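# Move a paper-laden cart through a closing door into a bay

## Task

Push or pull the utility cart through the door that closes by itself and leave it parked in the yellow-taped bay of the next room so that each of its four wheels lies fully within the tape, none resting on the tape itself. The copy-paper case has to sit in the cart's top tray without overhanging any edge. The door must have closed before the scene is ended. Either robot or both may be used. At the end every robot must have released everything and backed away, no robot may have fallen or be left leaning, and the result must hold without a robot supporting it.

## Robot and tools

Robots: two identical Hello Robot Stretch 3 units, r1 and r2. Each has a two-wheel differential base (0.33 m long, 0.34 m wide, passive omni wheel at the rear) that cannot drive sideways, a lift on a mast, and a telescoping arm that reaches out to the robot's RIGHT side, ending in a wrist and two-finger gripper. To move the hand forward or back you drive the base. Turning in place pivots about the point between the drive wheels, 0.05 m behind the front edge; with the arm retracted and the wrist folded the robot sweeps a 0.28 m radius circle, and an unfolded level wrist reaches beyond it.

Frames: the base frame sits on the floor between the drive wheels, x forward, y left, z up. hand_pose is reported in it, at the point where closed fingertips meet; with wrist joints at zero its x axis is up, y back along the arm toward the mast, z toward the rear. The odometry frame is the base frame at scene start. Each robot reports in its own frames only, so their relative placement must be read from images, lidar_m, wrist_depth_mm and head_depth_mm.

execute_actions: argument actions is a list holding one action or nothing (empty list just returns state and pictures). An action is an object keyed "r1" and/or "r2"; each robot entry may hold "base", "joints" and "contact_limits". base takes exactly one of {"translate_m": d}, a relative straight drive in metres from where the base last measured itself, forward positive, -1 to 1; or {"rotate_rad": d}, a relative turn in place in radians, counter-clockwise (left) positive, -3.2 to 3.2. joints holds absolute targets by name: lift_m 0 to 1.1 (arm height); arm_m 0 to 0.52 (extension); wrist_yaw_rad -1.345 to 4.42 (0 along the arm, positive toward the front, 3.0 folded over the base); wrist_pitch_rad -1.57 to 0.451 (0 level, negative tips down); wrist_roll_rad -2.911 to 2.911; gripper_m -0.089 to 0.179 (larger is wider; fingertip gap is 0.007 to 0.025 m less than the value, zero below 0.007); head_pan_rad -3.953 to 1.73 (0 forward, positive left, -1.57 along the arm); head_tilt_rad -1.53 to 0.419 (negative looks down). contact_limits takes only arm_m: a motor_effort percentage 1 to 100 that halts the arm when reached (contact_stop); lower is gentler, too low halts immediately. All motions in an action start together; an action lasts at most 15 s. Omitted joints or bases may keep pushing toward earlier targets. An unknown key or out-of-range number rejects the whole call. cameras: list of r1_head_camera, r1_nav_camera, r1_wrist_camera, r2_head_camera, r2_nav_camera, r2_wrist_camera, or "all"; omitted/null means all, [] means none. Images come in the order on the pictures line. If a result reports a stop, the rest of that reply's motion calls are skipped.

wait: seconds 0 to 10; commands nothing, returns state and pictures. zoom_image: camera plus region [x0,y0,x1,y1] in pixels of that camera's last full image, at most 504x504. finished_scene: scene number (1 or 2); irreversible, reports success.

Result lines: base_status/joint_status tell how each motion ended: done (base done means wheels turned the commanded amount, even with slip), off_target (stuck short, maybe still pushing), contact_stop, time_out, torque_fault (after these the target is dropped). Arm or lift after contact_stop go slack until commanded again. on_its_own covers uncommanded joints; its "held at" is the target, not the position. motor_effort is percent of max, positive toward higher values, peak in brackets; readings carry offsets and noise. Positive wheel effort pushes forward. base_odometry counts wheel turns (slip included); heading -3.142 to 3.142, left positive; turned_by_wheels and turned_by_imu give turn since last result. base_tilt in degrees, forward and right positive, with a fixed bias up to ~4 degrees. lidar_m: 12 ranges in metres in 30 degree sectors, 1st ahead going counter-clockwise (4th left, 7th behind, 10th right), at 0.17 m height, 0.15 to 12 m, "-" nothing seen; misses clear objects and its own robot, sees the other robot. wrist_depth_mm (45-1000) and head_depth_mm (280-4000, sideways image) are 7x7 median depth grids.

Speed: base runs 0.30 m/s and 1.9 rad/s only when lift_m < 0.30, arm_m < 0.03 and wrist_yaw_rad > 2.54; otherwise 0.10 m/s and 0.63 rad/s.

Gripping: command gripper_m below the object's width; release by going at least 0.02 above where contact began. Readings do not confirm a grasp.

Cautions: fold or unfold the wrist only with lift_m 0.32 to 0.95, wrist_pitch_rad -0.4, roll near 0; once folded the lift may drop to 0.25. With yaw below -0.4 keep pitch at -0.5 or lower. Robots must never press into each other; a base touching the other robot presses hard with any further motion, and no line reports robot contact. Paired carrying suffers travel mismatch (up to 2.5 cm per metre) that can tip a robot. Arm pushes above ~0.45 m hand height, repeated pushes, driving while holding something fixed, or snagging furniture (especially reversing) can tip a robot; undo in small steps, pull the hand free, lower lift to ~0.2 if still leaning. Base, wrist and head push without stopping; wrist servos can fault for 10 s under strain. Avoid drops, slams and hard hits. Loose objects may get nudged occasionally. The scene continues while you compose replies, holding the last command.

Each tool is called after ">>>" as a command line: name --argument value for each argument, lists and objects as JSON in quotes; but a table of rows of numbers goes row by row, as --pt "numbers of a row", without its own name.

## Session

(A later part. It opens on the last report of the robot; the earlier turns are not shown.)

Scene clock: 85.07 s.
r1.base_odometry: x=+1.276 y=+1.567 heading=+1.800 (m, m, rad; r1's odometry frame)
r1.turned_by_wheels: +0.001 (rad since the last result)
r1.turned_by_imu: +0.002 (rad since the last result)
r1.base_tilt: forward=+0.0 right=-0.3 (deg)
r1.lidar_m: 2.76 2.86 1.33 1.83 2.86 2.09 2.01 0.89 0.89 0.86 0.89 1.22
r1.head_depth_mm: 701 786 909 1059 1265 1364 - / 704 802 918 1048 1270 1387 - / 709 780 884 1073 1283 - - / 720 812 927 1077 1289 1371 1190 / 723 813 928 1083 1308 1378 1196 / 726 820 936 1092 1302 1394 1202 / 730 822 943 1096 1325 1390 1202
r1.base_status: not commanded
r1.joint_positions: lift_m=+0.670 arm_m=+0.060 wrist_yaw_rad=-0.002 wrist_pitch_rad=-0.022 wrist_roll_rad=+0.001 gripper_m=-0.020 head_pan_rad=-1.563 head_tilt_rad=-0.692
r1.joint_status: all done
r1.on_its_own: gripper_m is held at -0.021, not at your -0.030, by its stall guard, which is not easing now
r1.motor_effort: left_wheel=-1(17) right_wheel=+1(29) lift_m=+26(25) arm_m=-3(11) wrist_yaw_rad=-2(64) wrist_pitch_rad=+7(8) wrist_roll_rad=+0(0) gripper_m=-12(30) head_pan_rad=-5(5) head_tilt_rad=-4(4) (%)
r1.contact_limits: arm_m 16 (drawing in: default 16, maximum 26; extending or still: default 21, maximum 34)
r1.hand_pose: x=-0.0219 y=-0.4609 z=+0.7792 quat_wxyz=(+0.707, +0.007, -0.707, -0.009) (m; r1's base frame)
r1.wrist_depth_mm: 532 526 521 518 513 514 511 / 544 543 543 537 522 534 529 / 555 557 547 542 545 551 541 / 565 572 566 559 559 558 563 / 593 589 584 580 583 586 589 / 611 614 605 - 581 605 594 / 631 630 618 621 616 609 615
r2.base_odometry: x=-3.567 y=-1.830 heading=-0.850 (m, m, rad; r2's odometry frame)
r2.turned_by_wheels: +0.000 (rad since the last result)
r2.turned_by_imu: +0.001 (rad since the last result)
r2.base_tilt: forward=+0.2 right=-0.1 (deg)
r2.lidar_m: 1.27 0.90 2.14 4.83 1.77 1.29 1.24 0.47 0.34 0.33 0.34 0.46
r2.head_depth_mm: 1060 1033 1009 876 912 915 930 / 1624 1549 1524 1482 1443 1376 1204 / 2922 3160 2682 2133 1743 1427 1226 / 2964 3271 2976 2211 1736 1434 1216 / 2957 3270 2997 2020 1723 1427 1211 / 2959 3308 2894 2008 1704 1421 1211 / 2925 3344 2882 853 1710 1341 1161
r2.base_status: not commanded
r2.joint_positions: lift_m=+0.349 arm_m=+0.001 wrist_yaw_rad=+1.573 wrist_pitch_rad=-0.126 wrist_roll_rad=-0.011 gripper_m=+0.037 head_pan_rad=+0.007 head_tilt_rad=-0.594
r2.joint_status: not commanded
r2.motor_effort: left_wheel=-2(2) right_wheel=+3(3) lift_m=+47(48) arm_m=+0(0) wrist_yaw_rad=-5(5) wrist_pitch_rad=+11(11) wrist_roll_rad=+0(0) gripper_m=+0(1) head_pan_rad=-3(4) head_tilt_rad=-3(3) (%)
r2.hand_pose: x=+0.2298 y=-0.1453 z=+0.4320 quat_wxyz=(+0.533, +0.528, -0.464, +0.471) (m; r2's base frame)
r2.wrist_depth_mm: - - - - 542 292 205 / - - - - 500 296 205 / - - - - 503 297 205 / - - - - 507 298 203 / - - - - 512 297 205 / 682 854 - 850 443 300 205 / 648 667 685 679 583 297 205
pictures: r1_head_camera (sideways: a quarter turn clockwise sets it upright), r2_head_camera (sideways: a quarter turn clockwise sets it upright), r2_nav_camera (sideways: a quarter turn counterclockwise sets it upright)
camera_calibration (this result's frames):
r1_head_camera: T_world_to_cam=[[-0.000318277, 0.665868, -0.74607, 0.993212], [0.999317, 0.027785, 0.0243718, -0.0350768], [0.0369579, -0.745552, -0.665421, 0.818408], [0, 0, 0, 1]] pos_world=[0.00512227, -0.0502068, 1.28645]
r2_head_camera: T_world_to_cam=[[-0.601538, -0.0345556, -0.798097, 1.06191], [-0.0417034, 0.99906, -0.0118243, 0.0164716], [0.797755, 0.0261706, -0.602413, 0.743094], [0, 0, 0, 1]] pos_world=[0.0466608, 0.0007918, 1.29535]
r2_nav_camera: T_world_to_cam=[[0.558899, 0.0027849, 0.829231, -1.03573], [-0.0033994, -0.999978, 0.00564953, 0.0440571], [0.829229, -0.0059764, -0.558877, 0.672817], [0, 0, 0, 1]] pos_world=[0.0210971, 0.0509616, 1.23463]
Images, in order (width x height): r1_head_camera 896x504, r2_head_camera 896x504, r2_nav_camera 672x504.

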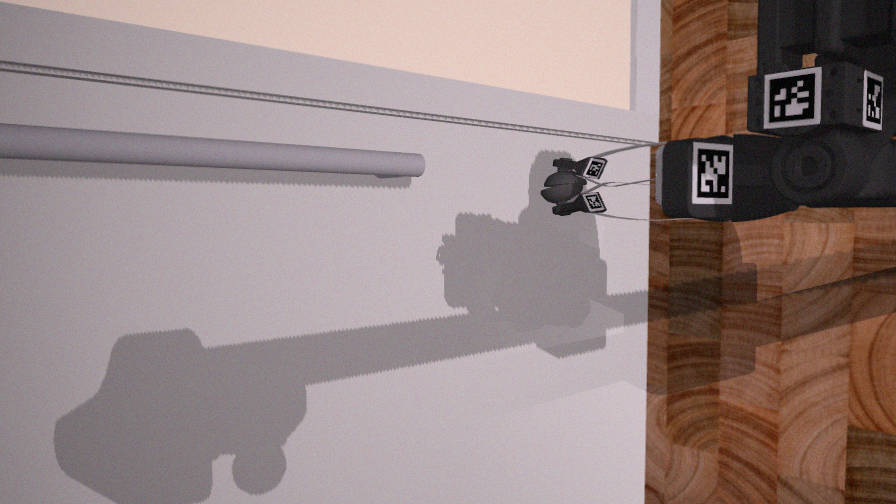

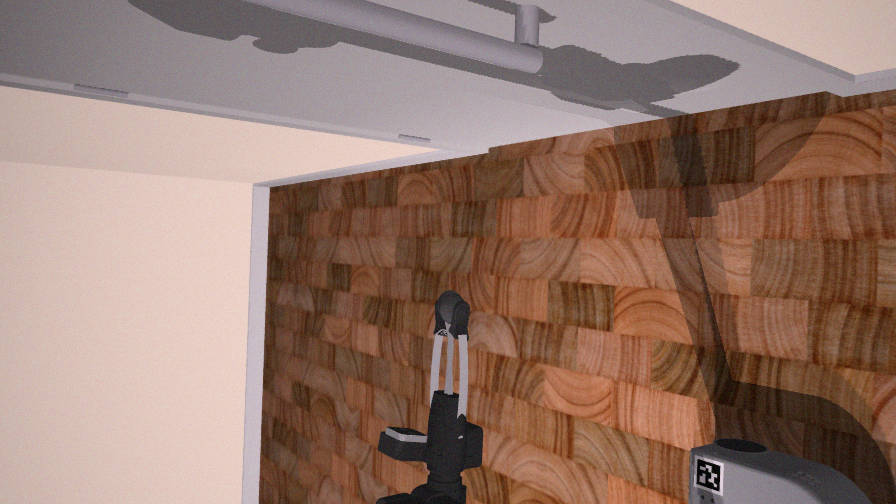

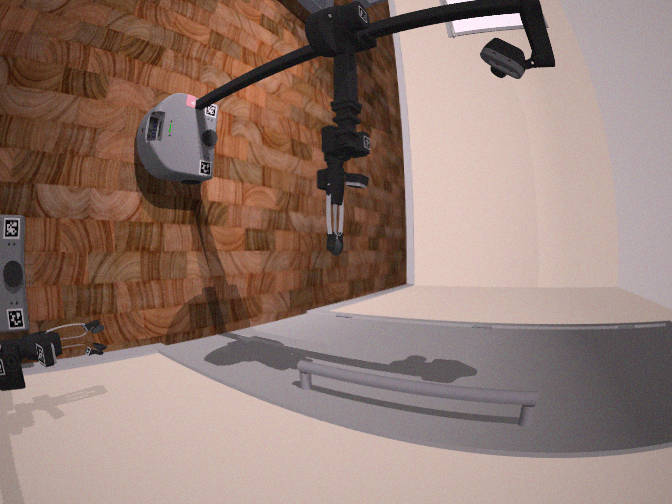

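>>> execute_actions --actions '[{"r1":{"base":{"translate_m":-0.04},"joints":{"gripper_m":0.12,"arm_m":0.25}},"r2":{"base":{"translate_m":0.28},"joints":{"arm_m":0.07,"gripper_m":0.0,"wrist_pitch_rad":0.0,"head_tilt_rad":-0.9}}}]' --cameras '["r1_wrist_camera","r2_head_camera"]'

Scene clock: 89.60 s.
r1.base_odometry: x=+1.286 y=+1.528 heading=+1.800 (m, m, rad; r1's odometry frame)
r1.turned_by_wheels: +0.000 (rad since the last result)
r1.turned_by_imu: +0.000 (rad since the last result)
r1.base_tilt: forward=+0.1 right=-0.3 (deg)
r1.lidar_m: 2.79 2.90 1.34 4.97 2.79 2.05 1.97 0.62 0.65 0.85 0.89 1.21
r1.head_depth_mm: 710 798 910 1061 1172 - - / 708 792 901 1060 - 1334 1186 / 695 777 888 1044 - 1351 1189 / 719 811 927 1078 1302 1368 1196 / 724 816 933 1083 1298 1380 1199 / 727 820 933 1086 1313 1375 1199 / 727 820 939 1095 1320 1388 1205
r1.base_status: done
r1.joint_positions: lift_m=+0.670 arm_m=+0.250 wrist_yaw_rad=-0.003 wrist_pitch_rad=-0.021 wrist_roll_rad=+0.001 gripper_m=+0.120 head_pan_rad=-1.563 head_tilt_rad=-0.692
r1.joint_status: all done
r1.motor_effort: left_wheel=-1(5) right_wheel=+1(3) lift_m=+25(25) arm_m=+2(4) wrist_yaw_rad=+0(2) wrist_pitch_rad=+7(7) wrist_roll_rad=+0(1) gripper_m=+0(88) head_pan_rad=-5(5) head_tilt_rad=-3(3) (%)
r1.hand_pose: x=-0.0222 y=-0.6503 z=+0.7792 quat_wxyz=(+0.707, +0.007, -0.707, -0.009) (m; r1's base frame)
r1.wrist_depth_mm: 342 340 347 336 326 335 335 / 350 351 350 345 335 348 346 / 361 361 357 354 348 353 356 / 374 377 368 371 360 368 362 / 385 389 380 377 372 375 378 / 397 394 393 389 381 - 387 / 414 407 402 411 392 400 394
r2.base_odometry: x=-3.383 y=-2.041 heading=-0.850 (m, m, rad; r2's odometry frame)
r2.turned_by_wheels: +0.000 (rad since the last result)
r2.turned_by_imu: +0.002 (rad since the last result)
r2.base_tilt: forward=+0.2 right=-0.1 (deg)
r2.lidar_m: 1.28 3.34 0.66 5.47 2.17 1.58 1.28 0.47 0.34 0.33 0.34 0.45
r2.head_depth_mm: 1062 1040 1020 999 979 933 934 / 1649 1585 1544 1367 1331 1226 1113 / 2737 2235 1872 1571 1393 1246 1114 / 2774 2264 1860 1512 1396 1236 1114 / 2784 2218 1850 604 1398 1229 1111 / 2780 2224 1857 525 1391 1228 1107 / 2779 2238 1852 508 1387 1140 1100
r2.base_status: done
r2.joint_positions: lift_m=+0.349 arm_m=+0.070 wrist_yaw_rad=+1.572 wrist_pitch_rad=-0.026 wrist_roll_rad=-0.011 gripper_m=+0.000 head_pan_rad=+0.007 head_tilt_rad=-0.889
r2.joint_status: all done
r2.motor_effort: left_wheel=-2(4) right_wheel=+3(7) lift_m=+48(47) arm_m=+3(3) wrist_yaw_rad=-3(4) wrist_pitch_rad=+11(11) wrist_roll_rad=+0(0) gripper_m=-4(96) head_pan_rad=-4(3) head_tilt_rad=-5(26) (%)
r2.hand_pose: x=+0.2342 y=-0.2143 z=+0.4574 quat_wxyz=(+0.509, +0.504, -0.490, +0.497) (m; r2's base frame)
r2.wrist_depth_mm: - - - - 336 182 126 / - - - - 338 183 126 / - - - - 334 184 126 / - - - - 337 184 126 / - - - - 338 183 126 / - - - - 305 183 126 / 762 789 748 758 267 184 127
pictures: r1_wrist_camera, r2_head_camera (sideways: a quarter turn clockwise sets it upright)
camera_calibration (this result's frames):
r1_wrist_camera: T_world_to_cam=[[-0.998159, -0.025224, -0.0551624, 0.014652], [0.048869, 0.20428, -0.977692, 0.933133], [0.0359298, -0.978588, -0.202671, -0.310368], [0, 0, 0, 1]] pos_world=[-0.0198248, -0.493973, 0.850223]
r2_head_camera: T_world_to_cam=[[-0.807658, -0.0359111, -0.588557, 0.790106], [-0.0435468, 0.999051, -0.00119975, 0.00264827], [0.588041, 0.0246608, -0.808455, 1.01234], [0, 0, 0, 1]] pos_world=[0.0429502, 0.000762636, 1.28346]
Images, in order (width x height): r1_wrist_camera 644x364, r2_head_camera 896x504.

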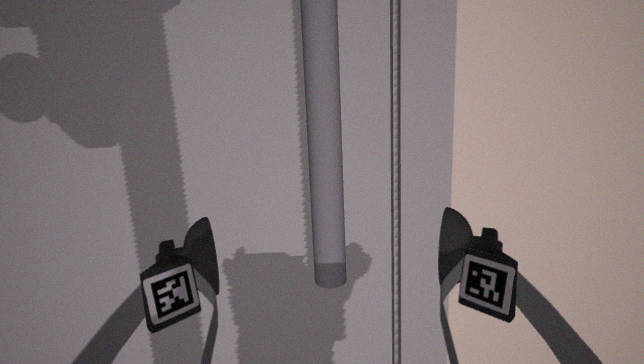

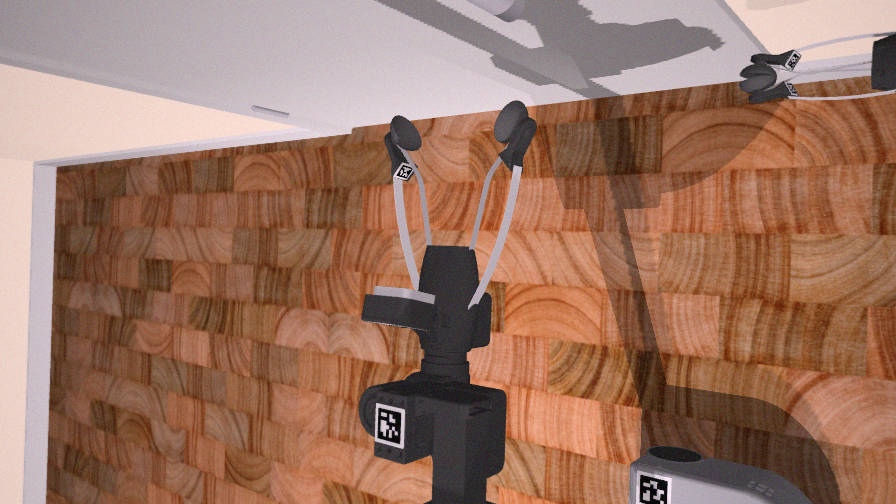

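>>> execute_actions --actions '[{"r1":{"joints":{"arm_m":0.41},"contact_limits":{"arm_m":15}}}]' --cameras '[]'

>>> execute_actions --actions '[{"r1":{"joints":{"gripper_m":-0.025}}}]' --cameras '[]'

>>> execute_actions --actions '[{"r1":{"joints":{"arm_m":0.24,"wrist_yaw_rad":0.05},"contact_limits":{"arm_m":16}}}]' --cameras '["r2_head_camera","r2_nav_camera","r1_head_camera"]'

Scene clock: 92.27 s.
r1.base_odometry: x=+1.286 y=+1.528 heading=+1.800 (m, m, rad; r1's odometry frame)
r1.turned_by_wheels: +0.000 (rad since the last result)
r1.turned_by_imu: +0.000 (rad since the last result)
r1.base_tilt: forward=+0.1 right=-0.4 (deg)
r1.lidar_m: 2.80 2.90 1.34 4.95 2.81 2.05 1.97 0.62 0.65 0.85 0.89 1.22
r1.head_depth_mm: 711 800 910 1061 1164 - - / 708 789 902 - 1301 1356 1179 / 694 778 885 - 1281 1366 1187 / 722 809 924 1076 1294 1376 1189 / 723 814 931 1083 1306 1377 1198 / 726 818 933 1088 1317 1387 1201 / 729 819 938 1100 1314 1390 1200
r1.base_status: not commanded
r1.joint_positions: lift_m=+0.670 arm_m=+0.410 wrist_yaw_rad=-0.003 wrist_pitch_rad=-0.021 wrist_roll_rad=+0.001 gripper_m=+0.120 head_pan_rad=-1.563 head_tilt_rad=-0.692
r1.joint_status: all done
r1.motor_effort: left_wheel=-1(1) right_wheel=+1(1) lift_m=+25(26) arm_m=+2(2) wrist_yaw_rad=+0(0) wrist_pitch_rad=+7(7) wrist_roll_rad=+1(0) gripper_m=+0(1) head_pan_rad=-5(5) head_tilt_rad=-3(3) (%)
r1.contact_limits: arm_m 15 (drawing in: default 16, maximum 26; extending or still: default 21, maximum 34)
r1.hand_pose: x=-0.0222 y=-0.8103 z=+0.7792 quat_wxyz=(+0.707, +0.007, -0.707, -0.009) (m; r1's base frame)
r1.wrist_depth_mm: 188 189 188 113 187 173 183 / 196 195 194 116 191 178 189 / 201 201 198 119 197 184 195 / 207 206 205 123 203 189 201 / 212 213 212 127 210 194 208 / 219 220 219 131 218 - 214 / 227 228 226 135 223 206 221
r2.base_odometry: x=-3.383 y=-2.041 heading=-0.850 (m, m, rad; r2's odometry frame)
r2.turned_by_wheels: +0.000 (rad since the last result)
r2.turned_by_imu: +0.001 (rad since the last result)
r2.base_tilt: forward=+0.2 right=-0.1 (deg)
r2.lidar_m: 1.27 3.36 0.65 5.46 2.16 1.59 1.29 0.46 0.34 0.33 0.34 0.45
r2.head_depth_mm: 1064 1043 1020 933 978 931 933 / 1641 1603 1531 603 1346 1219 1113 / 2714 2261 1856 601 1402 1237 1116 / 2768 2271 1866 502 1392 1231 1114 / 2786 2219 1865 1496 1391 1231 1111 / 2778 2236 1863 1490 1389 1233 1103 / 2794 2231 1850 1490 1388 1138 1101
r2.base_status: not commanded
r2.joint_positions: lift_m=+0.349 arm_m=+0.070 wrist_yaw_rad=+1.572 wrist_pitch_rad=-0.026 wrist_roll_rad=-0.011 gripper_m=+0.000 head_pan_rad=+0.007 head_tilt_rad=-0.889
r2.joint_status: not commanded
r2.motor_effort: left_wheel=-2(2) right_wheel=+3(3) lift_m=+48(47) arm_m=+3(3) wrist_yaw_rad=-2(3) wrist_pitch_rad=+11(11) wrist_roll_rad=+0(0) gripper_m=-3(4) head_pan_rad=-3(3) head_tilt_rad=-6(6) (%)
r2.hand_pose: x=+0.2342 y=-0.2143 z=+0.4574 quat_wxyz=(+0.509, +0.504, -0.490, +0.497) (m; r2's base frame)
r2.wrist_depth_mm: - - - - 338 182 126 / - - - - 335 183 126 / - - - - 337 182 126 / - - - - 338 183 126 / - - - - 337 184 126 / - - - - 305 184 126 / 756 767 750 778 266 186 126
pictures: none
No camera images: the call's "cameras" was empty. Leave "cameras" out to get every camera's image.

Scene clock: 94.20 s.
r1.base_odometry: x=+1.286 y=+1.528 heading=+1.800 (m, m, rad; r1's odometry frame)
r1.turned_by_wheels: +0.000 (rad since the last result)
r1.turned_by_imu: +0.000 (rad since the last result)
r1.base_tilt: forward=+0.1 right=-0.4 (deg)
r1.lidar_m: 2.80 2.91 1.34 4.97 2.80 2.04 1.97 0.62 0.65 0.85 0.88 1.22
r1.head_depth_mm: 710 799 911 1054 1166 - - / 707 791 904 - 1292 1355 1180 / 689 772 870 - 1284 1368 1185 / 714 805 920 1074 1291 1373 1193 / 719 807 925 1075 1296 1376 1197 / 721 813 931 1088 1304 1385 1203 / 727 818 935 1092 1319 1379 1205
r1.base_status: not commanded
r1.joint_positions: lift_m=+0.670 arm_m=+0.410 wrist_yaw_rad=-0.003 wrist_pitch_rad=-0.020 wrist_roll_rad=+0.001 gripper_m=-0.024 head_pan_rad=-1.563 head_tilt_rad=-0.692
r1.joint_status: all done
r1.motor_effort: left_wheel=-1(1) right_wheel=+1(1) lift_m=+25(25) arm_m=-1(1) wrist_yaw_rad=+0(1) wrist_pitch_rad=+7(7) wrist_roll_rad=+0(1) gripper_m=-20(100) head_pan_rad=-4(4) head_tilt_rad=-3(2) (%)
r1.hand_pose: x=-0.0223 y=-0.8107 z=+0.7795 quat_wxyz=(+0.707, +0.006, -0.707, -0.009) (m; r1's base frame)
r1.wrist_depth_mm: 186 185 183 107 181 172 183 / 190 190 189 110 187 177 189 / 196 193 193 114 191 182 195 / 201 200 199 117 198 189 200 / 208 205 206 120 202 194 206 / 216 214 211 123 210 199 212 / 221 219 219 128 217 207 221
r2.base_odometry: x=-3.383 y=-2.041 heading=-0.850 (m, m, rad; r2's odometry frame)
r2.turned_by_wheels: +0.000 (rad since the last result)
r2.turned_by_imu: +0.000 (rad since the last result)
r2.base_tilt: forward=+0.1 right=-0.1 (deg)
r2.lidar_m: 1.27 3.35 0.66 5.46 2.16 1.58 1.28 0.47 0.34 0.33 0.34 0.45
r2.head_depth_mm: 1062 1036 1008 876 965 934 930 / 1640 1596 1524 604 1349 1220 1118 / 2752 2248 1858 601 1399 1232 1115 / 2747 2259 1860 501 1395 1236 1110 / 2753 2233 1852 1499 1386 1228 1106 / 2770 2227 1852 1494 1392 1232 1104 / 2816 2222 1849 1480 1385 1138 1097
r2.base_status: not commanded
r2.joint_positions: lift_m=+0.349 arm_m=+0.070 wrist_yaw_rad=+1.572 wrist_pitch_rad=-0.026 wrist_roll_rad=-0.011 gripper_m=+0.000 head_pan_rad=+0.007 head_tilt_rad=-0.889
r2.joint_status: not commanded
r2.motor_effort: left_wheel=-2(2) right_wheel=+2(3) lift_m=+47(48) arm_m=+3(3) wrist_yaw_rad=-3(3) wrist_pitch_rad=+11(11) wrist_roll_rad=+0(0) gripper_m=-3(3) head_pan_rad=-3(4) head_tilt_rad=-5(6) (%)
r2.hand_pose: x=+0.2342 y=-0.2143 z=+0.4574 quat_wxyz=(+0.509, +0.504, -0.490, +0.497) (m; r2's base frame)
r2.wrist_depth_mm: - - - - 319 182 126 / - - - - 320 182 126 / - - - - 321 183 126 / - - - - 324 182 126 / - - - - 326 184 126 / - - - - 295 185 127 / 755 769 754 764 267 184 127
pictures: none
No camera images: the call's "cameras" was empty. Leave "cameras" out to get every camera's image.

Scene clock: 96.70 s.
r1.base_odometry: x=+1.285 y=+1.528 heading=+1.801 (m, m, rad; r1's odometry frame)
r1.turned_by_wheels: +0.001 (rad since the last result)
r1.turned_by_imu: +0.001 (rad since the last result)
r1.base_tilt: forward=+0.1 right=-0.3 (deg)
r1.lidar_m: 2.79 2.91 1.34 4.98 2.80 2.05 1.97 0.62 0.65 0.67 0.75 1.20
r1.head_depth_mm: 709 798 912 1055 1170 - - / 576 760 886 1048 - 1324 1182 / 538 605 702 801 - 1284 1192 / 565 636 727 850 1048 1286 1191 / 585 660 759 891 1079 1308 1194 / 597 675 781 919 1122 1330 1202 / 612 695 804 956 1170 1355 1204
r1.base_status: not commanded
r1.joint_positions: lift_m=+0.670 arm_m=+0.241 wrist_yaw_rad=+0.084 wrist_pitch_rad=-0.022 wrist_roll_rad=+0.001 gripper_m=-0.021 head_pan_rad=-1.563 head_tilt_rad=-0.692
r1.joint_status: wrist_yaw_rad off_target (ended at +0.084, target +0.050); the others done
r1.on_its_own: wrist_yaw_rad is at rest, and its effort (-32) is outside its rest range (-12 to +12)
r1.motor_effort: left_wheel=+8(8) right_wheel=-15(15) lift_m=+25(25) arm_m=-6(8) wrist_yaw_rad=-32(33) wrist_pitch_rad=+8(7) wrist_roll_rad=+1(0) gripper_m=-26(27) head_pan_rad=-5(5) head_tilt_rad=-4(4) (%)
r1.contact_limits: arm_m 16 (drawing in: default 16, maximum 26; extending or still: default 21, maximum 34)
r1.hand_pose: x=+0.0001 y=-0.6404 z=+0.7791 quat_wxyz=(+0.707, +0.038, -0.706, +0.022) (m; r1's base frame)
r1.wrist_depth_mm: 242 220 202 109 171 325 318 / 255 228 207 113 175 329 325 / 263 238 214 115 181 343 341 / 275 248 223 120 186 352 350 / 290 259 233 123 189 363 362 / 297 266 246 126 192 375 368 / 316 280 249 131 206 387 378
r2.base_odometry: x=-3.383 y=-2.041 heading=-0.850 (m, m, rad; r2's odometry frame)
r2.turned_by_wheels: +0.000 (rad since the last result)
r2.turned_by_imu: +0.001 (rad since the last result)
r2.base_tilt: forward=+0.2 right=-0.1 (deg)
r2.lidar_m: 0.95 3.35 0.65 5.46 2.17 1.59 1.29 0.46 0.34 0.33 0.34 0.39
r2.head_depth_mm: 647 548 448 532 1410 975 928 / 381 441 745 659 764 1245 1117 / 2752 2244 1837 690 1373 1200 1108 / 2777 2257 1869 1510 1400 1234 1110 / 2739 2235 1856 612 1387 1237 1109 / 2779 2245 1852 562 1393 1236 1102 / 2758 2208 1855 508 1392 1138 1100
r2.base_status: not commanded
r2.joint_positions: lift_m=+0.349 arm_m=+0.070 wrist_yaw_rad=+1.572 wrist_pitch_rad=-0.026 wrist_roll_rad=-0.011 gripper_m=+0.000 head_pan_rad=+0.007 head_tilt_rad=-0.889
r2.joint_status: not commanded
r2.motor_effort: left_wheel=-2(2) right_wheel=+3(3) lift_m=+47(47) arm_m=+4(4) wrist_yaw_rad=-3(2) wrist_pitch_rad=+11(11) wrist_roll_rad=+0(0) gripper_m=-4(3) head_pan_rad=-3(4) head_tilt_rad=-5(5) (%)
r2.hand_pose: x=+0.2342 y=-0.2143 z=+0.4574 quat_wxyz=(+0.509, +0.504, -0.490, +0.497) (m; r2's base frame)
r2.wrist_depth_mm: - - 275 638 - 182 126 / - - 278 651 - 183 126 / - - 284 696 - 184 126 / - - 289 715 - 183 126 / - - - - - 183 126 / - - - - 586 185 127 / 765 749 319 685 268 183 127
pictures: r1_head_camera (sideways: a quarter turn clockwise sets it upright), r2_head_camera (sideways: a quarter turn clockwise sets it upright), r2_nav_camera (sideways: a quarter turn counterclockwise sets it upright)
camera_calibration (this result's frames):
r1_head_camera: T_world_to_cam=[[-0.000304229, 0.665868, -0.74607, 0.993212], [0.999317, 0.0277639, 0.0243718, -0.0350768], [0.0369422, -0.745553, -0.665422, 0.818409], [0, 0, 0, 1]] pos_world=[0.00512121, -0.0502068, 1.28645]
r2_head_camera: T_world_to_cam=[[-0.807658, -0.0359115, -0.588557, 0.790106], [-0.0435473, 0.999051, -0.00119975, 0.00264826], [0.588041, 0.0246611, -0.808455, 1.01234], [0, 0, 0, 1]] pos_world=[0.0429502, 0.000762652, 1.28346]
r2_nav_camera: T_world_to_cam=[[0.775925, 0.00421939, 0.630811, -0.778448], [-0.0014014, -0.999964, 0.00841237, 0.0404507], [0.630824, -0.00741139, -0.775891, 0.956297], [0, 0, 0, 1]] pos_world=[0.000818984, 0.0508213, 1.2327]
Images, in order (width x height): r1_head_camera 896x504, r2_head_camera 896x504, r2_nav_camera 672x504.

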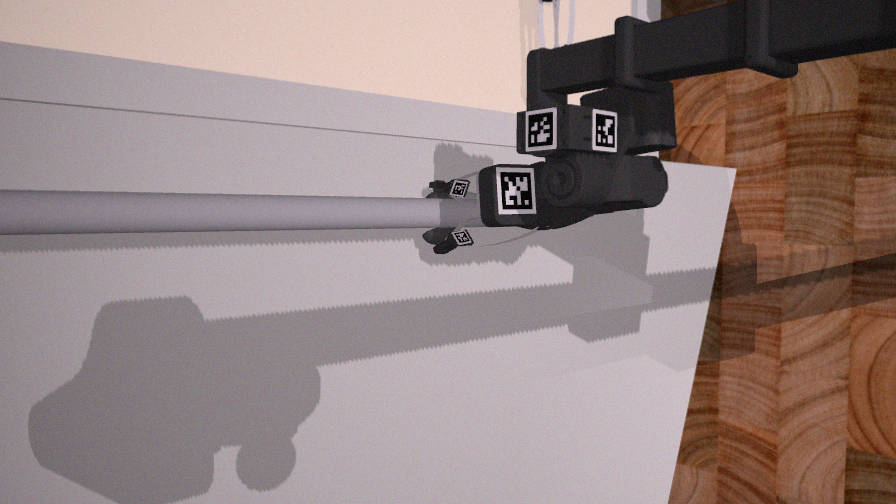

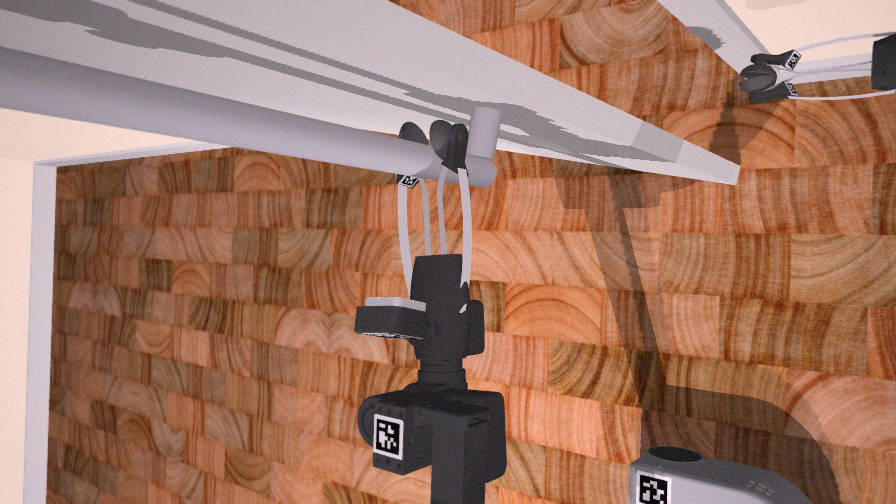

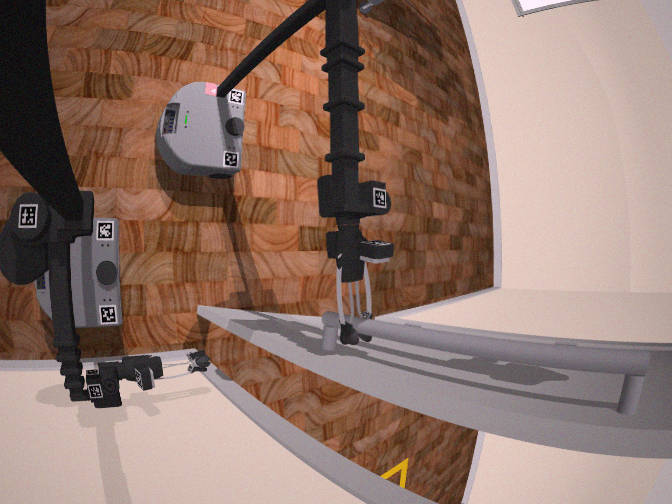

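>>> execute_actions --actions '[{"r2":{"joints":{"arm_m":0.10}}}]' --cameras '[]'

>>> execute_actions --actions '[{"r2":{"base":{"translate_m":0.2}}}]' --cameras '["r2_head_camera","r2_nav_camera","r1_head_camera"]'

Scene clock: 98.13 s.
r1.base_odometry: x=+1.285 y=+1.528 heading=+1.800 (m, m, rad; r1's odometry frame)
r1.turned_by_wheels: +0.000 (rad since the last result)
r1.turned_by_imu: -0.001 (rad since the last result)
r1.base_tilt: forward=+0.1 right=-0.3 (deg)
r1.lidar_m: 2.79 2.90 1.34 4.97 2.79 2.05 1.98 0.62 0.65 0.67 0.75 1.20
r1.head_depth_mm: 711 801 915 1059 1180 - - / 577 762 885 1050 - 1332 1185 / 537 612 702 803 - 1283 1194 / 564 635 724 849 1047 1294 1186 / 584 662 761 891 1077 1309 1193 / 597 676 781 917 1121 1325 1197 / 611 695 806 951 1172 1360 1206
r1.base_status: not commanded
r1.joint_positions: lift_m=+0.670 arm_m=+0.241 wrist_yaw_rad=+0.109 wrist_pitch_rad=-0.022 wrist_roll_rad=+0.001 gripper_m=-0.021 head_pan_rad=-1.563 head_tilt_rad=-0.692
r1.joint_status: not commanded
r1.on_its_own: wrist_yaw_rad is held at +0.101, not at your +0.050, by its stall guard, which is not easing now
r1.motor_effort: left_wheel=+2(3) right_wheel=-6(7) lift_m=+25(26) arm_m=-5(5) wrist_yaw_rad=-7(6) wrist_pitch_rad=+7(7) wrist_roll_rad=+1(1) gripper_m=-24(24) head_pan_rad=-5(5) head_tilt_rad=-4(3) (%)
r1.hand_pose: x=+0.0063 y=-0.6397 z=+0.7791 quat_wxyz=(+0.706, +0.047, -0.706, +0.030) (m; r1's base frame)
r1.wrist_depth_mm: 251 225 204 109 172 315 317 / 262 234 210 113 176 322 326 / 272 243 217 115 182 338 334 / 285 254 225 119 186 350 344 / 299 265 237 122 191 356 351 / 312 276 251 125 193 374 362 / 328 285 251 131 203 384 369
r2.base_odometry: x=-3.383 y=-2.041 heading=-0.850 (m, m, rad; r2's odometry frame)
r2.turned_by_wheels: +0.000 (rad since the last result)
r2.turned_by_imu: +0.000 (rad since the last result)
r2.base_tilt: forward=+0.1 right=-0.1 (deg)
r2.lidar_m: 1.24 3.36 0.65 5.48 2.17 1.58 1.28 0.47 0.34 0.33 0.34 0.39
r2.head_depth_mm: 649 549 449 533 1405 1015 935 / 380 442 749 677 762 1236 1115 / 2739 2253 1829 691 1370 1206 1114 / 2766 2247 1853 1501 1391 1235 1109 / 2784 2243 1862 612 1392 1238 1111 / 2775 2212 1859 561 1388 1234 1107 / 2829 2222 1852 508 1387 1137 1098
r2.base_status: not commanded
r2.joint_positions: lift_m=+0.349 arm_m=+0.100 wrist_yaw_rad=+1.572 wrist_pitch_rad=-0.026 wrist_roll_rad=-0.011 gripper_m=+0.000 head_pan_rad=+0.007 head_tilt_rad=-0.889
r2.joint_status: all done
r2.motor_effort: left_wheel=-2(2) right_wheel=+2(2) lift_m=+47(48) arm_m=+3(5) wrist_yaw_rad=-3(3) wrist_pitch_rad=+11(11) wrist_roll_rad=+0(0) gripper_m=-3(3) head_pan_rad=-3(3) head_tilt_rad=-5(5) (%)
r2.hand_pose: x=+0.2342 y=-0.2443 z=+0.4574 quat_wxyz=(+0.509, +0.504, -0.490, +0.497) (m; r2's base frame)
r2.wrist_depth_mm: - - 294 836 204 133 92 / - - 295 869 203 134 92 / - - 298 884 206 134 92 / - - 303 939 212 134 92 / - - 300 - 218 134 92 / - - 301 - 222 134 92 / 775 782 350 725 222 135 92
pictures: none
No camera images: the call's "cameras" was empty. Leave "cameras" out to get every camera's image.

Scene clock: 101.30 s.
r1.base_odometry: x=+1.285 y=+1.528 heading=+1.800 (m, m, rad; r1's odometry frame)
r1.turned_by_wheels: +0.000 (rad since the last result)
r1.turned_by_imu: +0.000 (rad since the last result)
r1.base_tilt: forward=+0.1 right=-0.4 (deg)
r1.lidar_m: 2.80 2.91 1.34 4.97 2.80 2.05 1.98 1.21 0.48 0.67 0.75 1.20
r1.head_depth_mm: 708 799 911 1035 1230 - - / 577 762 886 1051 - 1276 1139 / 537 612 704 805 - 1283 1188 / 566 638 725 849 1050 1289 1190 / 585 661 757 891 1075 1311 1196 / 598 678 781 920 1122 1329 1195 / 610 694 802 954 1171 1357 1208
r1.base_status: not commanded
r1.joint_positions: lift_m=+0.670 arm_m=+0.241 wrist_yaw_rad=+0.109 wrist_pitch_rad=-0.022 wrist_roll_rad=+0.001 gripper_m=-0.021 head_pan_rad=-1.563 head_tilt_rad=-0.692
r1.joint_status: not commanded
r1.on_its_own: wrist_yaw_rad is held at +0.101, not at your +0.050, by its stall guard, which is not easing now
r1.motor_effort: left_wheel=+3(3) right_wheel=-6(6) lift_m=+25(25) arm_m=-5(5) wrist_yaw_rad=-7(7) wrist_pitch_rad=+7(7) wrist_roll_rad=+1(0) gripper_m=-24(25) head_pan_rad=-5(4) head_tilt_rad=-4(3) (%)
r1.hand_pose: x=+0.0063 y=-0.6397 z=+0.7791 quat_wxyz=(+0.706, +0.047, -0.706, +0.030) (m; r1's base frame)
r1.wrist_depth_mm: 249 225 204 109 171 316 317 / 261 234 210 112 176 327 326 / 273 243 220 116 181 335 333 / 284 255 227 119 187 349 344 / 296 266 237 122 190 359 351 / 315 274 254 126 192 370 366 / 329 291 250 131 205 377 373
r2.base_odometry: x=-3.251 y=-2.191 heading=-0.850 (m, m, rad; r2's odometry frame)
r2.turned_by_wheels: +0.000 (rad since the last result)
r2.turned_by_imu: +0.001 (rad since the last result)
r2.base_tilt: forward=+0.2 right=-0.1 (deg)
r2.lidar_m: 1.22 3.15 0.55 0.66 2.45 1.79 1.29 0.46 0.34 0.32 0.22 0.21
r2.head_depth_mm: 1033 1086 - 472 465 431 1120 / 1645 1585 1552 343 451 563 856 / 2654 2254 1866 1602 1403 1200 1085 / 2654 2253 1865 1596 1396 1199 1111 / 2646 2241 1849 1591 1363 1173 1112 / 2666 2235 1864 1595 1386 1190 1103 / 2634 2224 1847 1585 1381 387 1079
r2.base_status: done
r2.joint_positions: lift_m=+0.349 arm_m=+0.100 wrist_yaw_rad=+1.572 wrist_pitch_rad=-0.026 wrist_roll_rad=-0.011 gripper_m=+0.000 head_pan_rad=+0.007 head_tilt_rad=-0.889
r2.joint_status: not commanded
r2.motor_effort: left_wheel=-2(6) right_wheel=+2(10) lift_m=+47(47) arm_m=+3(3) wrist_yaw_rad=-3(3) wrist_pitch_rad=+11(11) wrist_roll_rad=+0(0) gripper_m=-4(4) head_pan_rad=-3(4) head_tilt_rad=-6(5) (%)
r2.hand_pose: x=+0.2342 y=-0.2443 z=+0.4574 quat_wxyz=(+0.509, +0.504, -0.490, +0.497) (m; r2's base frame)
r2.wrist_depth_mm: 99 124 205 590 - - - / 99 124 208 606 - - - / 100 126 210 628 - - - / 101 127 212 652 - - - / 101 128 205 - - - - / 102 129 182 - - - - / 103 129 244 704 767 784 771
pictures: r1_head_camera (sideways: a quarter turn clockwise sets it upright), r2_head_camera (sideways: a quarter turn clockwise sets it upright), r2_nav_camera (sideways: a quarter turn counterclockwise sets it upright)
camera_calibration (this result's frames):
r1_head_camera: T_world_to_cam=[[-0.000304419, 0.665872, -0.746066, 0.993207], [0.999317, 0.027764, 0.0243719, -0.0350769], [0.0369423, -0.745549, -0.665426, 0.818414], [0, 0, 0, 1]] pos_world=[0.00512122, -0.0502067, 1.28645]
r2_head_camera: T_world_to_cam=[[-0.807779, -0.0359121, -0.588391, 0.78989], [-0.0435472, 0.999051, -0.00119219, 0.00263843], [0.587875, 0.0246597, -0.808576, 1.0125], [0, 0, 0, 1]] pos_world=[0.0429464, 0.000762615, 1.28345]
r2_nav_camera: T_world_to_cam=[[0.776055, 0.00422005, 0.630651, -0.77824], [-0.00139997, -0.999964, 0.00841407, 0.0404485], [0.630664, -0.00741267, -0.776021, 0.956467], [0, 0, 0, 1]] pos_world=[0.000804755, 0.0508212, 1.2327]
Images, in order (width x height): r1_head_camera 896x504, r2_head_camera 896x504, r2_nav_camera 672x504.

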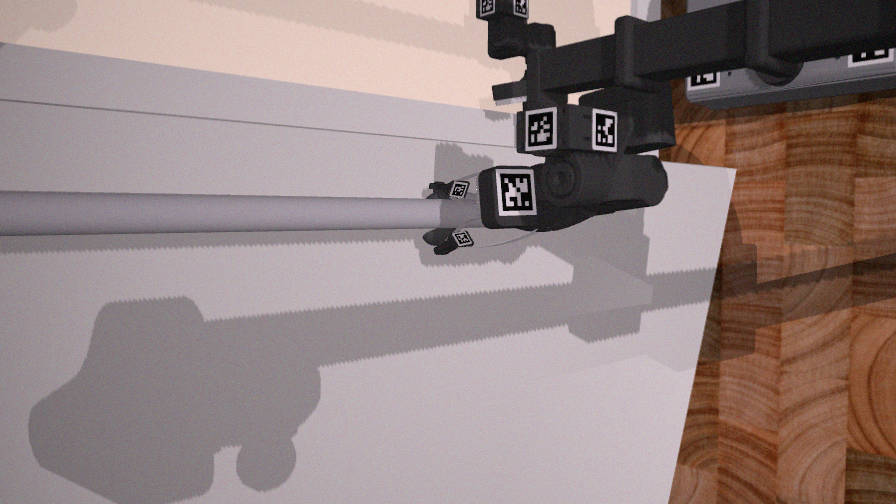

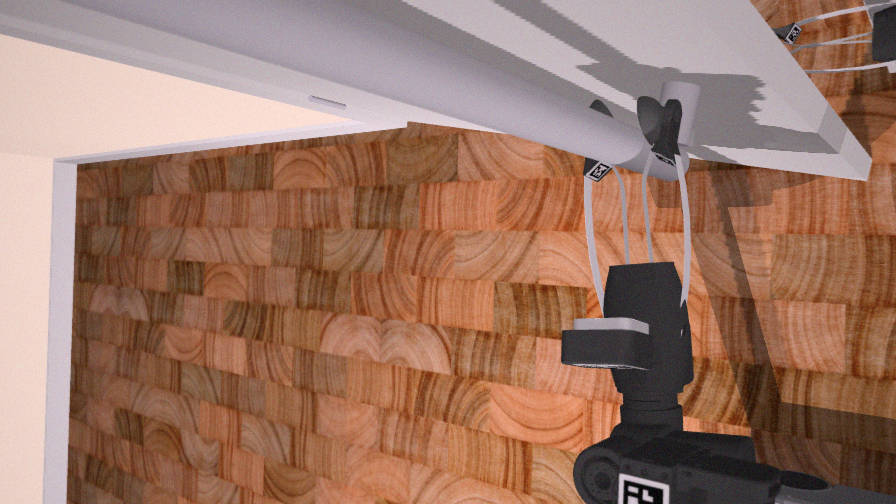

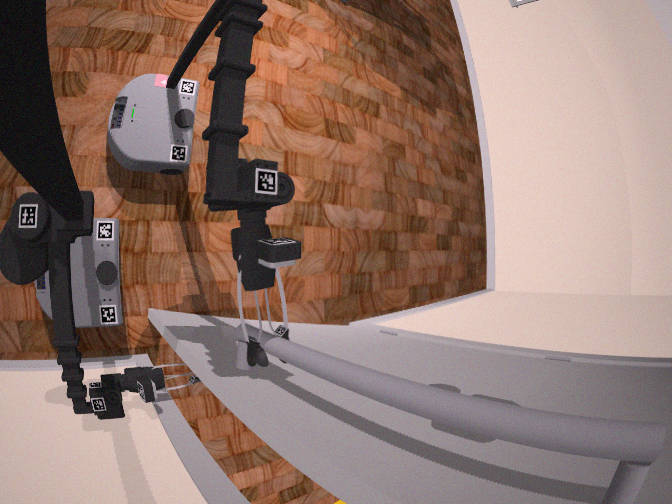

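>>> execute_actions --actions '[{"r2":{"base":{"translate_m":0.11}}}]' --cameras '["r2_nav_camera","r1_head_camera","r2_wrist_camera"]'

Scene clock: 103.63 s.
r1.base_odometry: x=+1.285 y=+1.528 heading=+1.800 (m, m, rad; r1's odometry frame)
r1.turned_by_wheels: +0.000 (rad since the last result)
r1.turned_by_imu: +0.000 (rad since the last result)
r1.base_tilt: forward=+0.0 right=-0.3 (deg)
r1.lidar_m: 2.80 2.91 1.34 4.96 2.80 2.05 1.97 1.21 0.41 0.51 0.75 1.20
r1.head_depth_mm: 709 799 910 1034 900 - - / 577 762 884 1040 - 1170 1035 / 537 613 703 799 - 1245 1162 / 566 634 728 848 1048 1287 1196 / 583 660 755 890 1068 1307 1196 / 596 676 779 918 1118 1337 1197 / 611 694 804 953 1169 1362 1201
r1.base_status: not commanded
r1.joint_positions: lift_m=+0.670 arm_m=+0.241 wrist_yaw_rad=+0.109 wrist_pitch_rad=-0.022 wrist_roll_rad=+0.001 gripper_m=-0.021 head_pan_rad=-1.563 head_tilt_rad=-0.692
r1.joint_status: not commanded
r1.on_its_own: wrist_yaw_rad is held at +0.101, not at your +0.050, by its stall guard, which is not easing now
r1.motor_effort: left_wheel=+2(2) right_wheel=-6(6) lift_m=+26(26) arm_m=-5(5) wrist_yaw_rad=-8(7) wrist_pitch_rad=+7(7) wrist_roll_rad=+1(0) gripper_m=-23(24) head_pan_rad=-4(4) head_tilt_rad=-4(3) (%)
r1.hand_pose: x=+0.0063 y=-0.6397 z=+0.7791 quat_wxyz=(+0.706, +0.047, -0.706, +0.030) (m; r1's base frame)
r1.wrist_depth_mm: 250 226 205 109 171 314 320 / 260 235 211 113 176 326 322 / 270 245 219 116 181 334 329 / 286 253 227 119 187 348 345 / 298 263 236 122 191 360 356 / 314 276 255 125 192 376 360 / 327 289 249 131 203 387 371
r2.base_odometry: x=-3.178 y=-2.273 heading=-0.851 (m, m, rad; r2's odometry frame)
r2.turned_by_wheels: -0.001 (rad since the last result)
r2.turned_by_imu: -0.050 (rad since the last result)
r2.base_tilt: forward=+0.1 right=-0.1 (deg)
r2.lidar_m: 1.01 3.00 0.52 0.51 2.74 1.93 1.59 0.49 0.34 0.31 0.15 0.21
r2.head_depth_mm: 819 698 606 585 - 422 399 / 1278 1283 1236 978 873 340 519 / 2244 2127 1828 1596 1395 1216 1067 / 2613 2246 1870 1590 1392 1240 1098 / 2613 2237 1860 1591 1385 1238 434 / 2596 2268 1857 1586 1386 1233 420 / 2564 2231 1842 1598 1381 1228 419
r2.base_status: done
r2.joint_positions: lift_m=+0.349 arm_m=+0.100 wrist_yaw_rad=+1.538 wrist_pitch_rad=-0.025 wrist_roll_rad=-0.011 gripper_m=+0.000 head_pan_rad=+0.007 head_tilt_rad=-0.890
r2.joint_status: not commanded
r2.on_its_own: right_wheel is at rest, and its effort (+32) is outside its rest range (-18 to +18); wrist_yaw_rad is at rest, and its effort (+38) is outside its rest range (-12 to +12)
r2.motor_effort: left_wheel=-9(17) right_wheel=+32(37) lift_m=+46(47) arm_m=+3(3) wrist_yaw_rad=+38(38) wrist_pitch_rad=+10(11) wrist_roll_rad=+0(0) gripper_m=-3(3) head_pan_rad=-3(3) head_tilt_rad=-5(5) (%)
r2.hand_pose: x=+0.2341 y=-0.2530 z=+0.4576 quat_wxyz=(+0.517, +0.495, -0.499, +0.488) (m; r2's base frame)
r2.wrist_depth_mm: 99 127 233 929 - - - / 99 128 233 921 - - - / 99 128 236 975 - - - / 99 128 240 - - - - / 100 129 228 - - - - / 100 129 193 - - - - / 100 130 279 739 791 765 772
pictures: r1_head_camera (sideways: a quarter turn clockwise sets it upright), r2_nav_camera (sideways: a quarter turn counterclockwise sets it upright), r2_wrist_camera
camera_calibration (this result's frames):
r1_head_camera: T_world_to_cam=[[-0.00030434, 0.665872, -0.746066, 0.993207], [0.999317, 0.0277638, 0.0243719, -0.0350769], [0.0369422, -0.745549, -0.665426, 0.818414], [0, 0, 0, 1]] pos_world=[0.00512121, -0.0502067, 1.28645]
r2_nav_camera: T_world_to_cam=[[0.776371, 0.00403207, 0.630264, -0.777738], [-0.00164065, -0.999963, 0.00841819, 0.0404446], [0.630275, -0.00756968, -0.776335, 0.956878], [0, 0, 0, 1]] pos_world=[0.000782674, 0.0508223, 1.2327]
r2_wrist_camera: T_world_to_cam=[[-0.0821278, -0.996343, 0.0235646, -0.253857], [-0.183325, -0.0081381, -0.983019, 0.528061], [0.979616, -0.0850531, -0.181986, -0.000506102], [0, 0, 0, 1]] pos_world=[0.076454, -0.248674, 0.524984]
Images, in order (width x height): r1_head_camera 896x504, r2_nav_camera 672x504, r2_wrist_camera 644x364.

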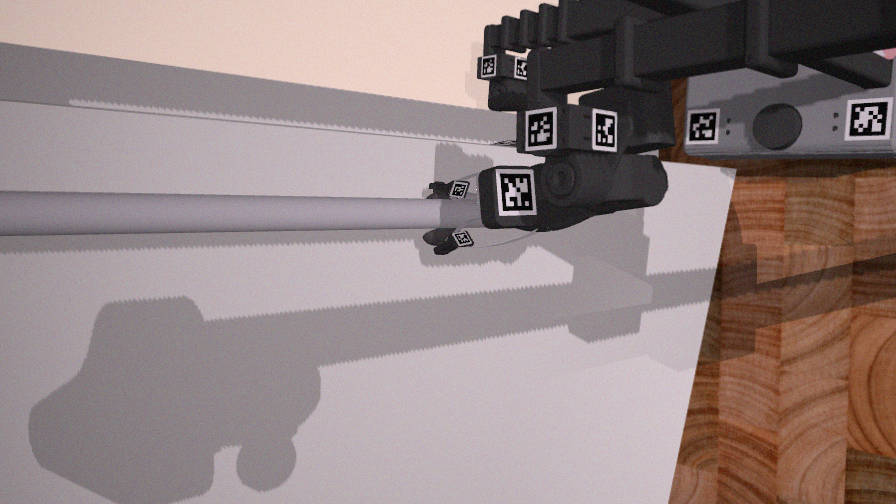

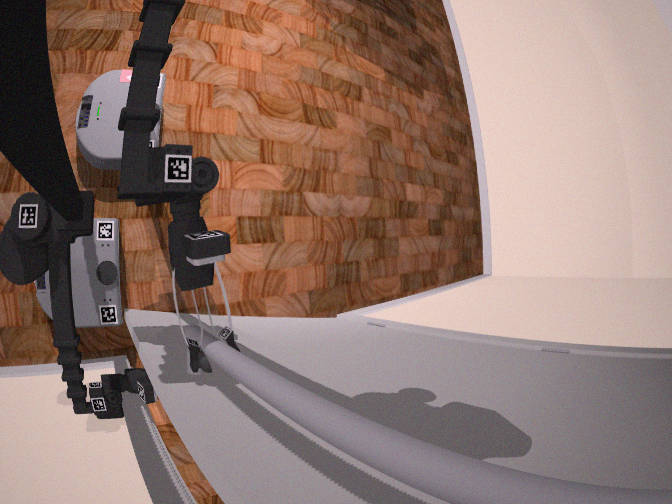

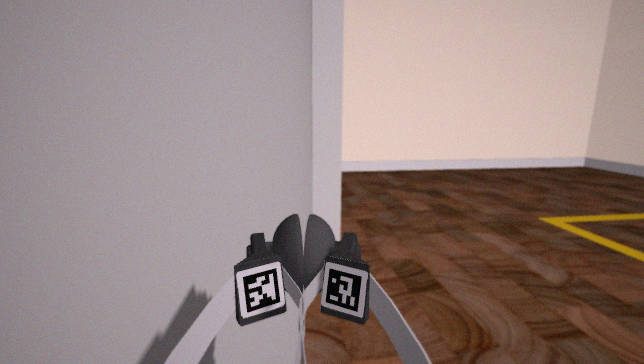

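>>> execute_actions --actions '[{"r1":{"joints":{"gripper_m":0.1,"wrist_yaw_rad":0.05}},"r2":{"base":{"translate_m":-0.01}}}]' --cameras '[]'

>>> execute_actions --actions '[{"r1":{"joints":{"arm_m":0.0}}}]' --cameras '["r2_nav_camera","r1_head_camera","r2_head_camera"]'

Scene clock: 106.07 s.
r1.base_odometry: x=+1.286 y=+1.528 heading=+1.800 (m, m, rad; r1's odometry frame)
r1.turned_by_wheels: +0.000 (rad since the last result)
r1.turned_by_imu: +0.000 (rad since the last result)
r1.base_tilt: forward=+0.0 right=-0.4 (deg)
r1.lidar_m: 2.80 2.90 1.34 4.96 2.81 2.05 1.98 1.22 0.42 0.51 0.78 1.20
r1.head_depth_mm: 711 800 913 1018 916 - - / 619 762 884 1045 - 1166 1039 / 576 645 732 831 - 1294 1169 / 609 688 784 912 1112 1318 1200 / 619 699 801 938 1133 1329 1196 / 631 714 819 965 1164 1358 1202 / 641 726 838 993 1214 1382 1208
r1.base_status: not commanded
r1.joint_positions: lift_m=+0.670 arm_m=+0.240 wrist_yaw_rad=+0.052 wrist_pitch_rad=-0.022 wrist_roll_rad=+0.001 gripper_m=+0.100 head_pan_rad=-1.563 head_tilt_rad=-0.692
r1.joint_status: all done
r1.motor_effort: left_wheel=-1(7) right_wheel=+1(14) lift_m=+25(25) arm_m=-3(5) wrist_yaw_rad=-2(32) wrist_pitch_rad=+7(7) wrist_roll_rad=+1(1) gripper_m=-1(87) head_pan_rad=-5(4) head_tilt_rad=-3(4) (%)
r1.hand_pose: x=-0.0082 y=-0.6406 z=+0.7791 quat_wxyz=(+0.707, +0.026, -0.707, +0.010) (m; r1's base frame)
r1.wrist_depth_mm: 270 254 237 148 213 332 331 / 278 261 246 154 219 347 335 / 291 270 254 157 224 350 350 / 301 279 261 166 231 367 360 / 314 291 267 172 240 373 371 / 323 305 274 177 248 381 380 / 339 313 287 182 256 399 391
r2.base_odometry: x=-3.185 y=-2.266 heading=-0.851 (m, m, rad; r2's odometry frame)
r2.turned_by_wheels: +0.000 (rad since the last result)
r2.turned_by_imu: +0.001 (rad since the last result)
r2.base_tilt: forward=+0.2 right=-0.1 (deg)
r2.lidar_m: 1.04 3.01 0.52 0.51 2.72 1.91 1.60 0.49 0.35 0.32 0.20 0.27
r2.head_depth_mm: 843 772 707 651 609 349 504 / 1279 1286 1250 1093 971 800 504 / 2250 2128 1832 1609 1392 1200 1113 / 2615 2241 1867 1596 1390 1237 1097 / 2636 2262 1871 1595 1390 1236 435 / 2599 2225 1857 1585 1392 1230 423 / 2609 2229 1847 1591 1381 1228 423
r2.base_status: done
r2.joint_positions: lift_m=+0.349 arm_m=+0.100 wrist_yaw_rad=+1.512 wrist_pitch_rad=-0.025 wrist_roll_rad=-0.011 gripper_m=+0.000 head_pan_rad=+0.006 head_tilt_rad=-0.890
r2.joint_status: not commanded
r2.on_its_own: wrist_yaw_rad is held at +1.521, not at your +1.570, by its stall guard, which is not easing now
r2.motor_effort: left_wheel=-1(9) right_wheel=+2(19) lift_m=+47(46) arm_m=-2(6) wrist_yaw_rad=+9(56) wrist_pitch_rad=+10(10) wrist_roll_rad=+0(0) gripper_m=-3(4) head_pan_rad=-4(3) head_tilt_rad=-5(5) (%)
r2.hand_pose: x=+0.2338 y=-0.2603 z=+0.4577 quat_wxyz=(+0.524, +0.489, -0.505, +0.482) (m; r2's base frame)
r2.wrist_depth_mm: - 70 141 924 - - - / - 70 141 957 - - - / - 70 141 - - - - / - 70 141 - - - - / - 70 131 - - - - / - 70 108 - - - - / - 68 167 731 768 762 779
pictures: none
No camera images: the call's "cameras" was empty. Leave "cameras" out to get every camera's image.

Scene clock: 109.07 s.
r1.base_odometry: x=+1.286 y=+1.528 heading=+1.800 (m, m, rad; r1's odometry frame)
r1.turned_by_wheels: +0.000 (rad since the last result)
r1.turned_by_imu: +0.000 (rad since the last result)
r1.base_tilt: forward=+0.1 right=-0.4 (deg)
r1.lidar_m: 2.79 2.91 1.34 4.97 2.80 2.05 1.98 1.22 0.42 0.52 0.78 1.21
r1.head_depth_mm: 711 799 913 1018 951 806 871 / 618 760 884 1047 1259 1198 1054 / 577 646 732 854 1074 1283 - / 610 686 785 916 1086 1314 1190 / 619 697 800 937 1127 1333 1195 / 630 715 820 966 1171 1354 1200 / 640 728 839 989 1211 1386 1206
r1.base_status: not commanded
r1.joint_positions: lift_m=+0.670 arm_m=+0.000 wrist_yaw_rad=+0.050 wrist_pitch_rad=-0.022 wrist_roll_rad=+0.001 gripper_m=+0.100 head_pan_rad=-1.563 head_tilt_rad=-0.692
r1.joint_status: all done
r1.motor_effort: left_wheel=-1(1) right_wheel=+0(0) lift_m=+25(25) arm_m=-3(1) wrist_yaw_rad=-1(2) wrist_pitch_rad=+7(8) wrist_roll_rad=+0(0) gripper_m=+0(0) head_pan_rad=-4(5) head_tilt_rad=-2(3) (%)
r1.hand_pose: x=-0.0086 y=-0.4006 z=+0.7791 quat_wxyz=(+0.707, +0.026, -0.707, +0.010) (m; r1's base frame)
r1.wrist_depth_mm: 545 514 485 452 554 548 550 / 572 520 488 459 573 576 563 / 584 544 506 476 594 601 586 / 610 557 523 499 618 606 597 / 636 588 543 513 621 621 619 / 670 629 555 526 573 643 629 / 686 630 583 545 561 669 656
r2.base_odometry: x=-3.185 y=-2.266 heading=-0.851 (m, m, rad; r2's odometry frame)
r2.turned_by_wheels: +0.000 (rad since the last result)
r2.turned_by_imu: +0.001 (rad since the last result)
r2.base_tilt: forward=+0.2 right=-0.1 (deg)
r2.lidar_m: 1.04 3.02 0.52 0.51 2.72 1.92 1.59 0.49 0.35 0.31 0.20 0.27
r2.head_depth_mm: 848 769 704 653 609 348 504 / 1277 1277 1250 1096 968 874 720 / 2267 2139 1817 1599 1397 1242 1115 / 2628 2232 1855 1595 1392 1237 1111 / 2588 2243 1858 1598 1384 1238 1116 / 2599 2229 1856 1598 1376 1235 1111 / 2591 2231 1867 1591 1390 1192 1113
r2.base_status: not commanded
r2.joint_positions: lift_m=+0.349 arm_m=+0.100 wrist_yaw_rad=+1.512 wrist_pitch_rad=-0.025 wrist_roll_rad=-0.011 gripper_m=+0.000 head_pan_rad=+0.006 head_tilt_rad=-0.890
r2.joint_status: not commanded
r2.on_its_own: wrist_yaw_rad is held at +1.521, not at your +1.570, by its stall guard, which is not easing now
r2.motor_effort: left_wheel=-1(1) right_wheel=+2(2) lift_m=+46(46) arm_m=-2(1) wrist_yaw_rad=+11(11) wrist_pitch_rad=+10(11) wrist_roll_rad=+0(0) gripper_m=-3(4) head_pan_rad=-3(3) head_tilt_rad=-5(5) (%)
r2.hand_pose: x=+0.2338 y=-0.2603 z=+0.4577 quat_wxyz=(+0.524, +0.489, -0.505, +0.482) (m; r2's base frame)
r2.wrist_depth_mm: - 70 141 905 - - - / - 70 141 968 - - - / - 70 140 - - - - / - 70 141 - - - - / - 70 130 - - - - / - 70 108 - - - - / - 68 166 735 778 794 776
pictures: r1_head_camera (sideways: a quarter turn clockwise sets it upright), r2_head_camera (sideways: a quarter turn clockwise sets it upright), r2_nav_camera (sideways: a quarter turn counterclockwise sets it upright)
camera_calibration (this result's frames):
r1_head_camera: T_world_to_cam=[[-0.000302833, 0.665872, -0.746066, 0.993207], [0.999317, 0.0277616, 0.0243719, -0.0350769], [0.0369405, -0.745549, -0.665426, 0.818414], [0, 0, 0, 1]] pos_world=[0.0051211, -0.0502067, 1.28645]
r2_head_camera: T_world_to_cam=[[-0.808126, -0.0354957, -0.587939, 0.789304], [-0.0430303, 0.999073, -0.00117168, 0.00260857], [0.587436, 0.0243523, -0.808904, 1.01293], [0, 0, 0, 1]] pos_world=[0.0429365, 0.000743462, 1.28343]
r2_nav_camera: T_world_to_cam=[[0.776409, 0.00382025, 0.630218, -0.777677], [-0.00191328, -0.999963, 0.00841868, 0.0404456], [0.630226, -0.00774212, -0.776373, 0.956928], [0, 0, 0, 1]] pos_world=[0.000792428, 0.0508237, 1.2327]
Images, in order (width x height): r1_head_camera 896x504, r2_head_camera 896x504, r2_nav_camera 672x504.

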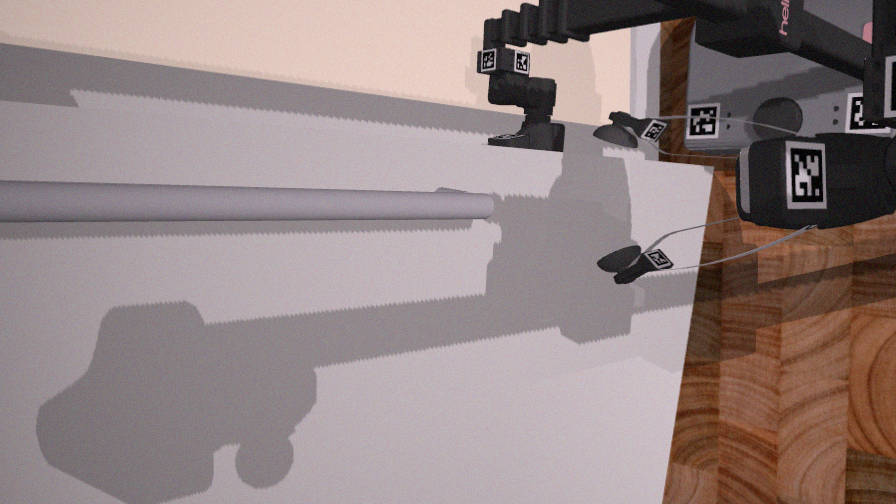

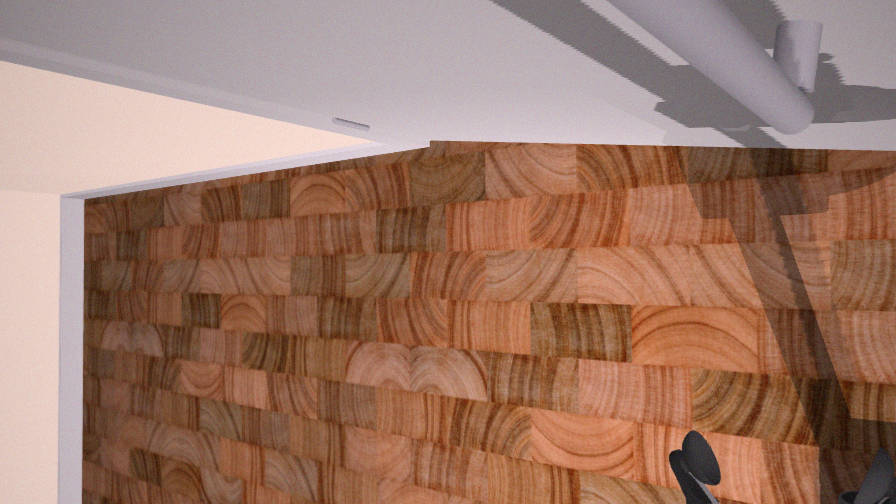

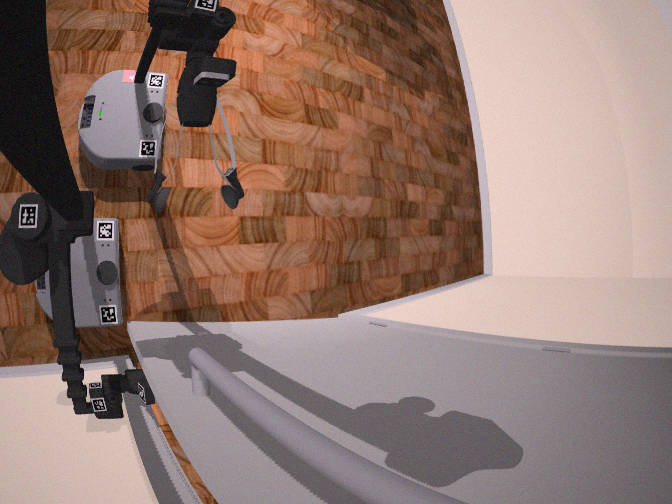

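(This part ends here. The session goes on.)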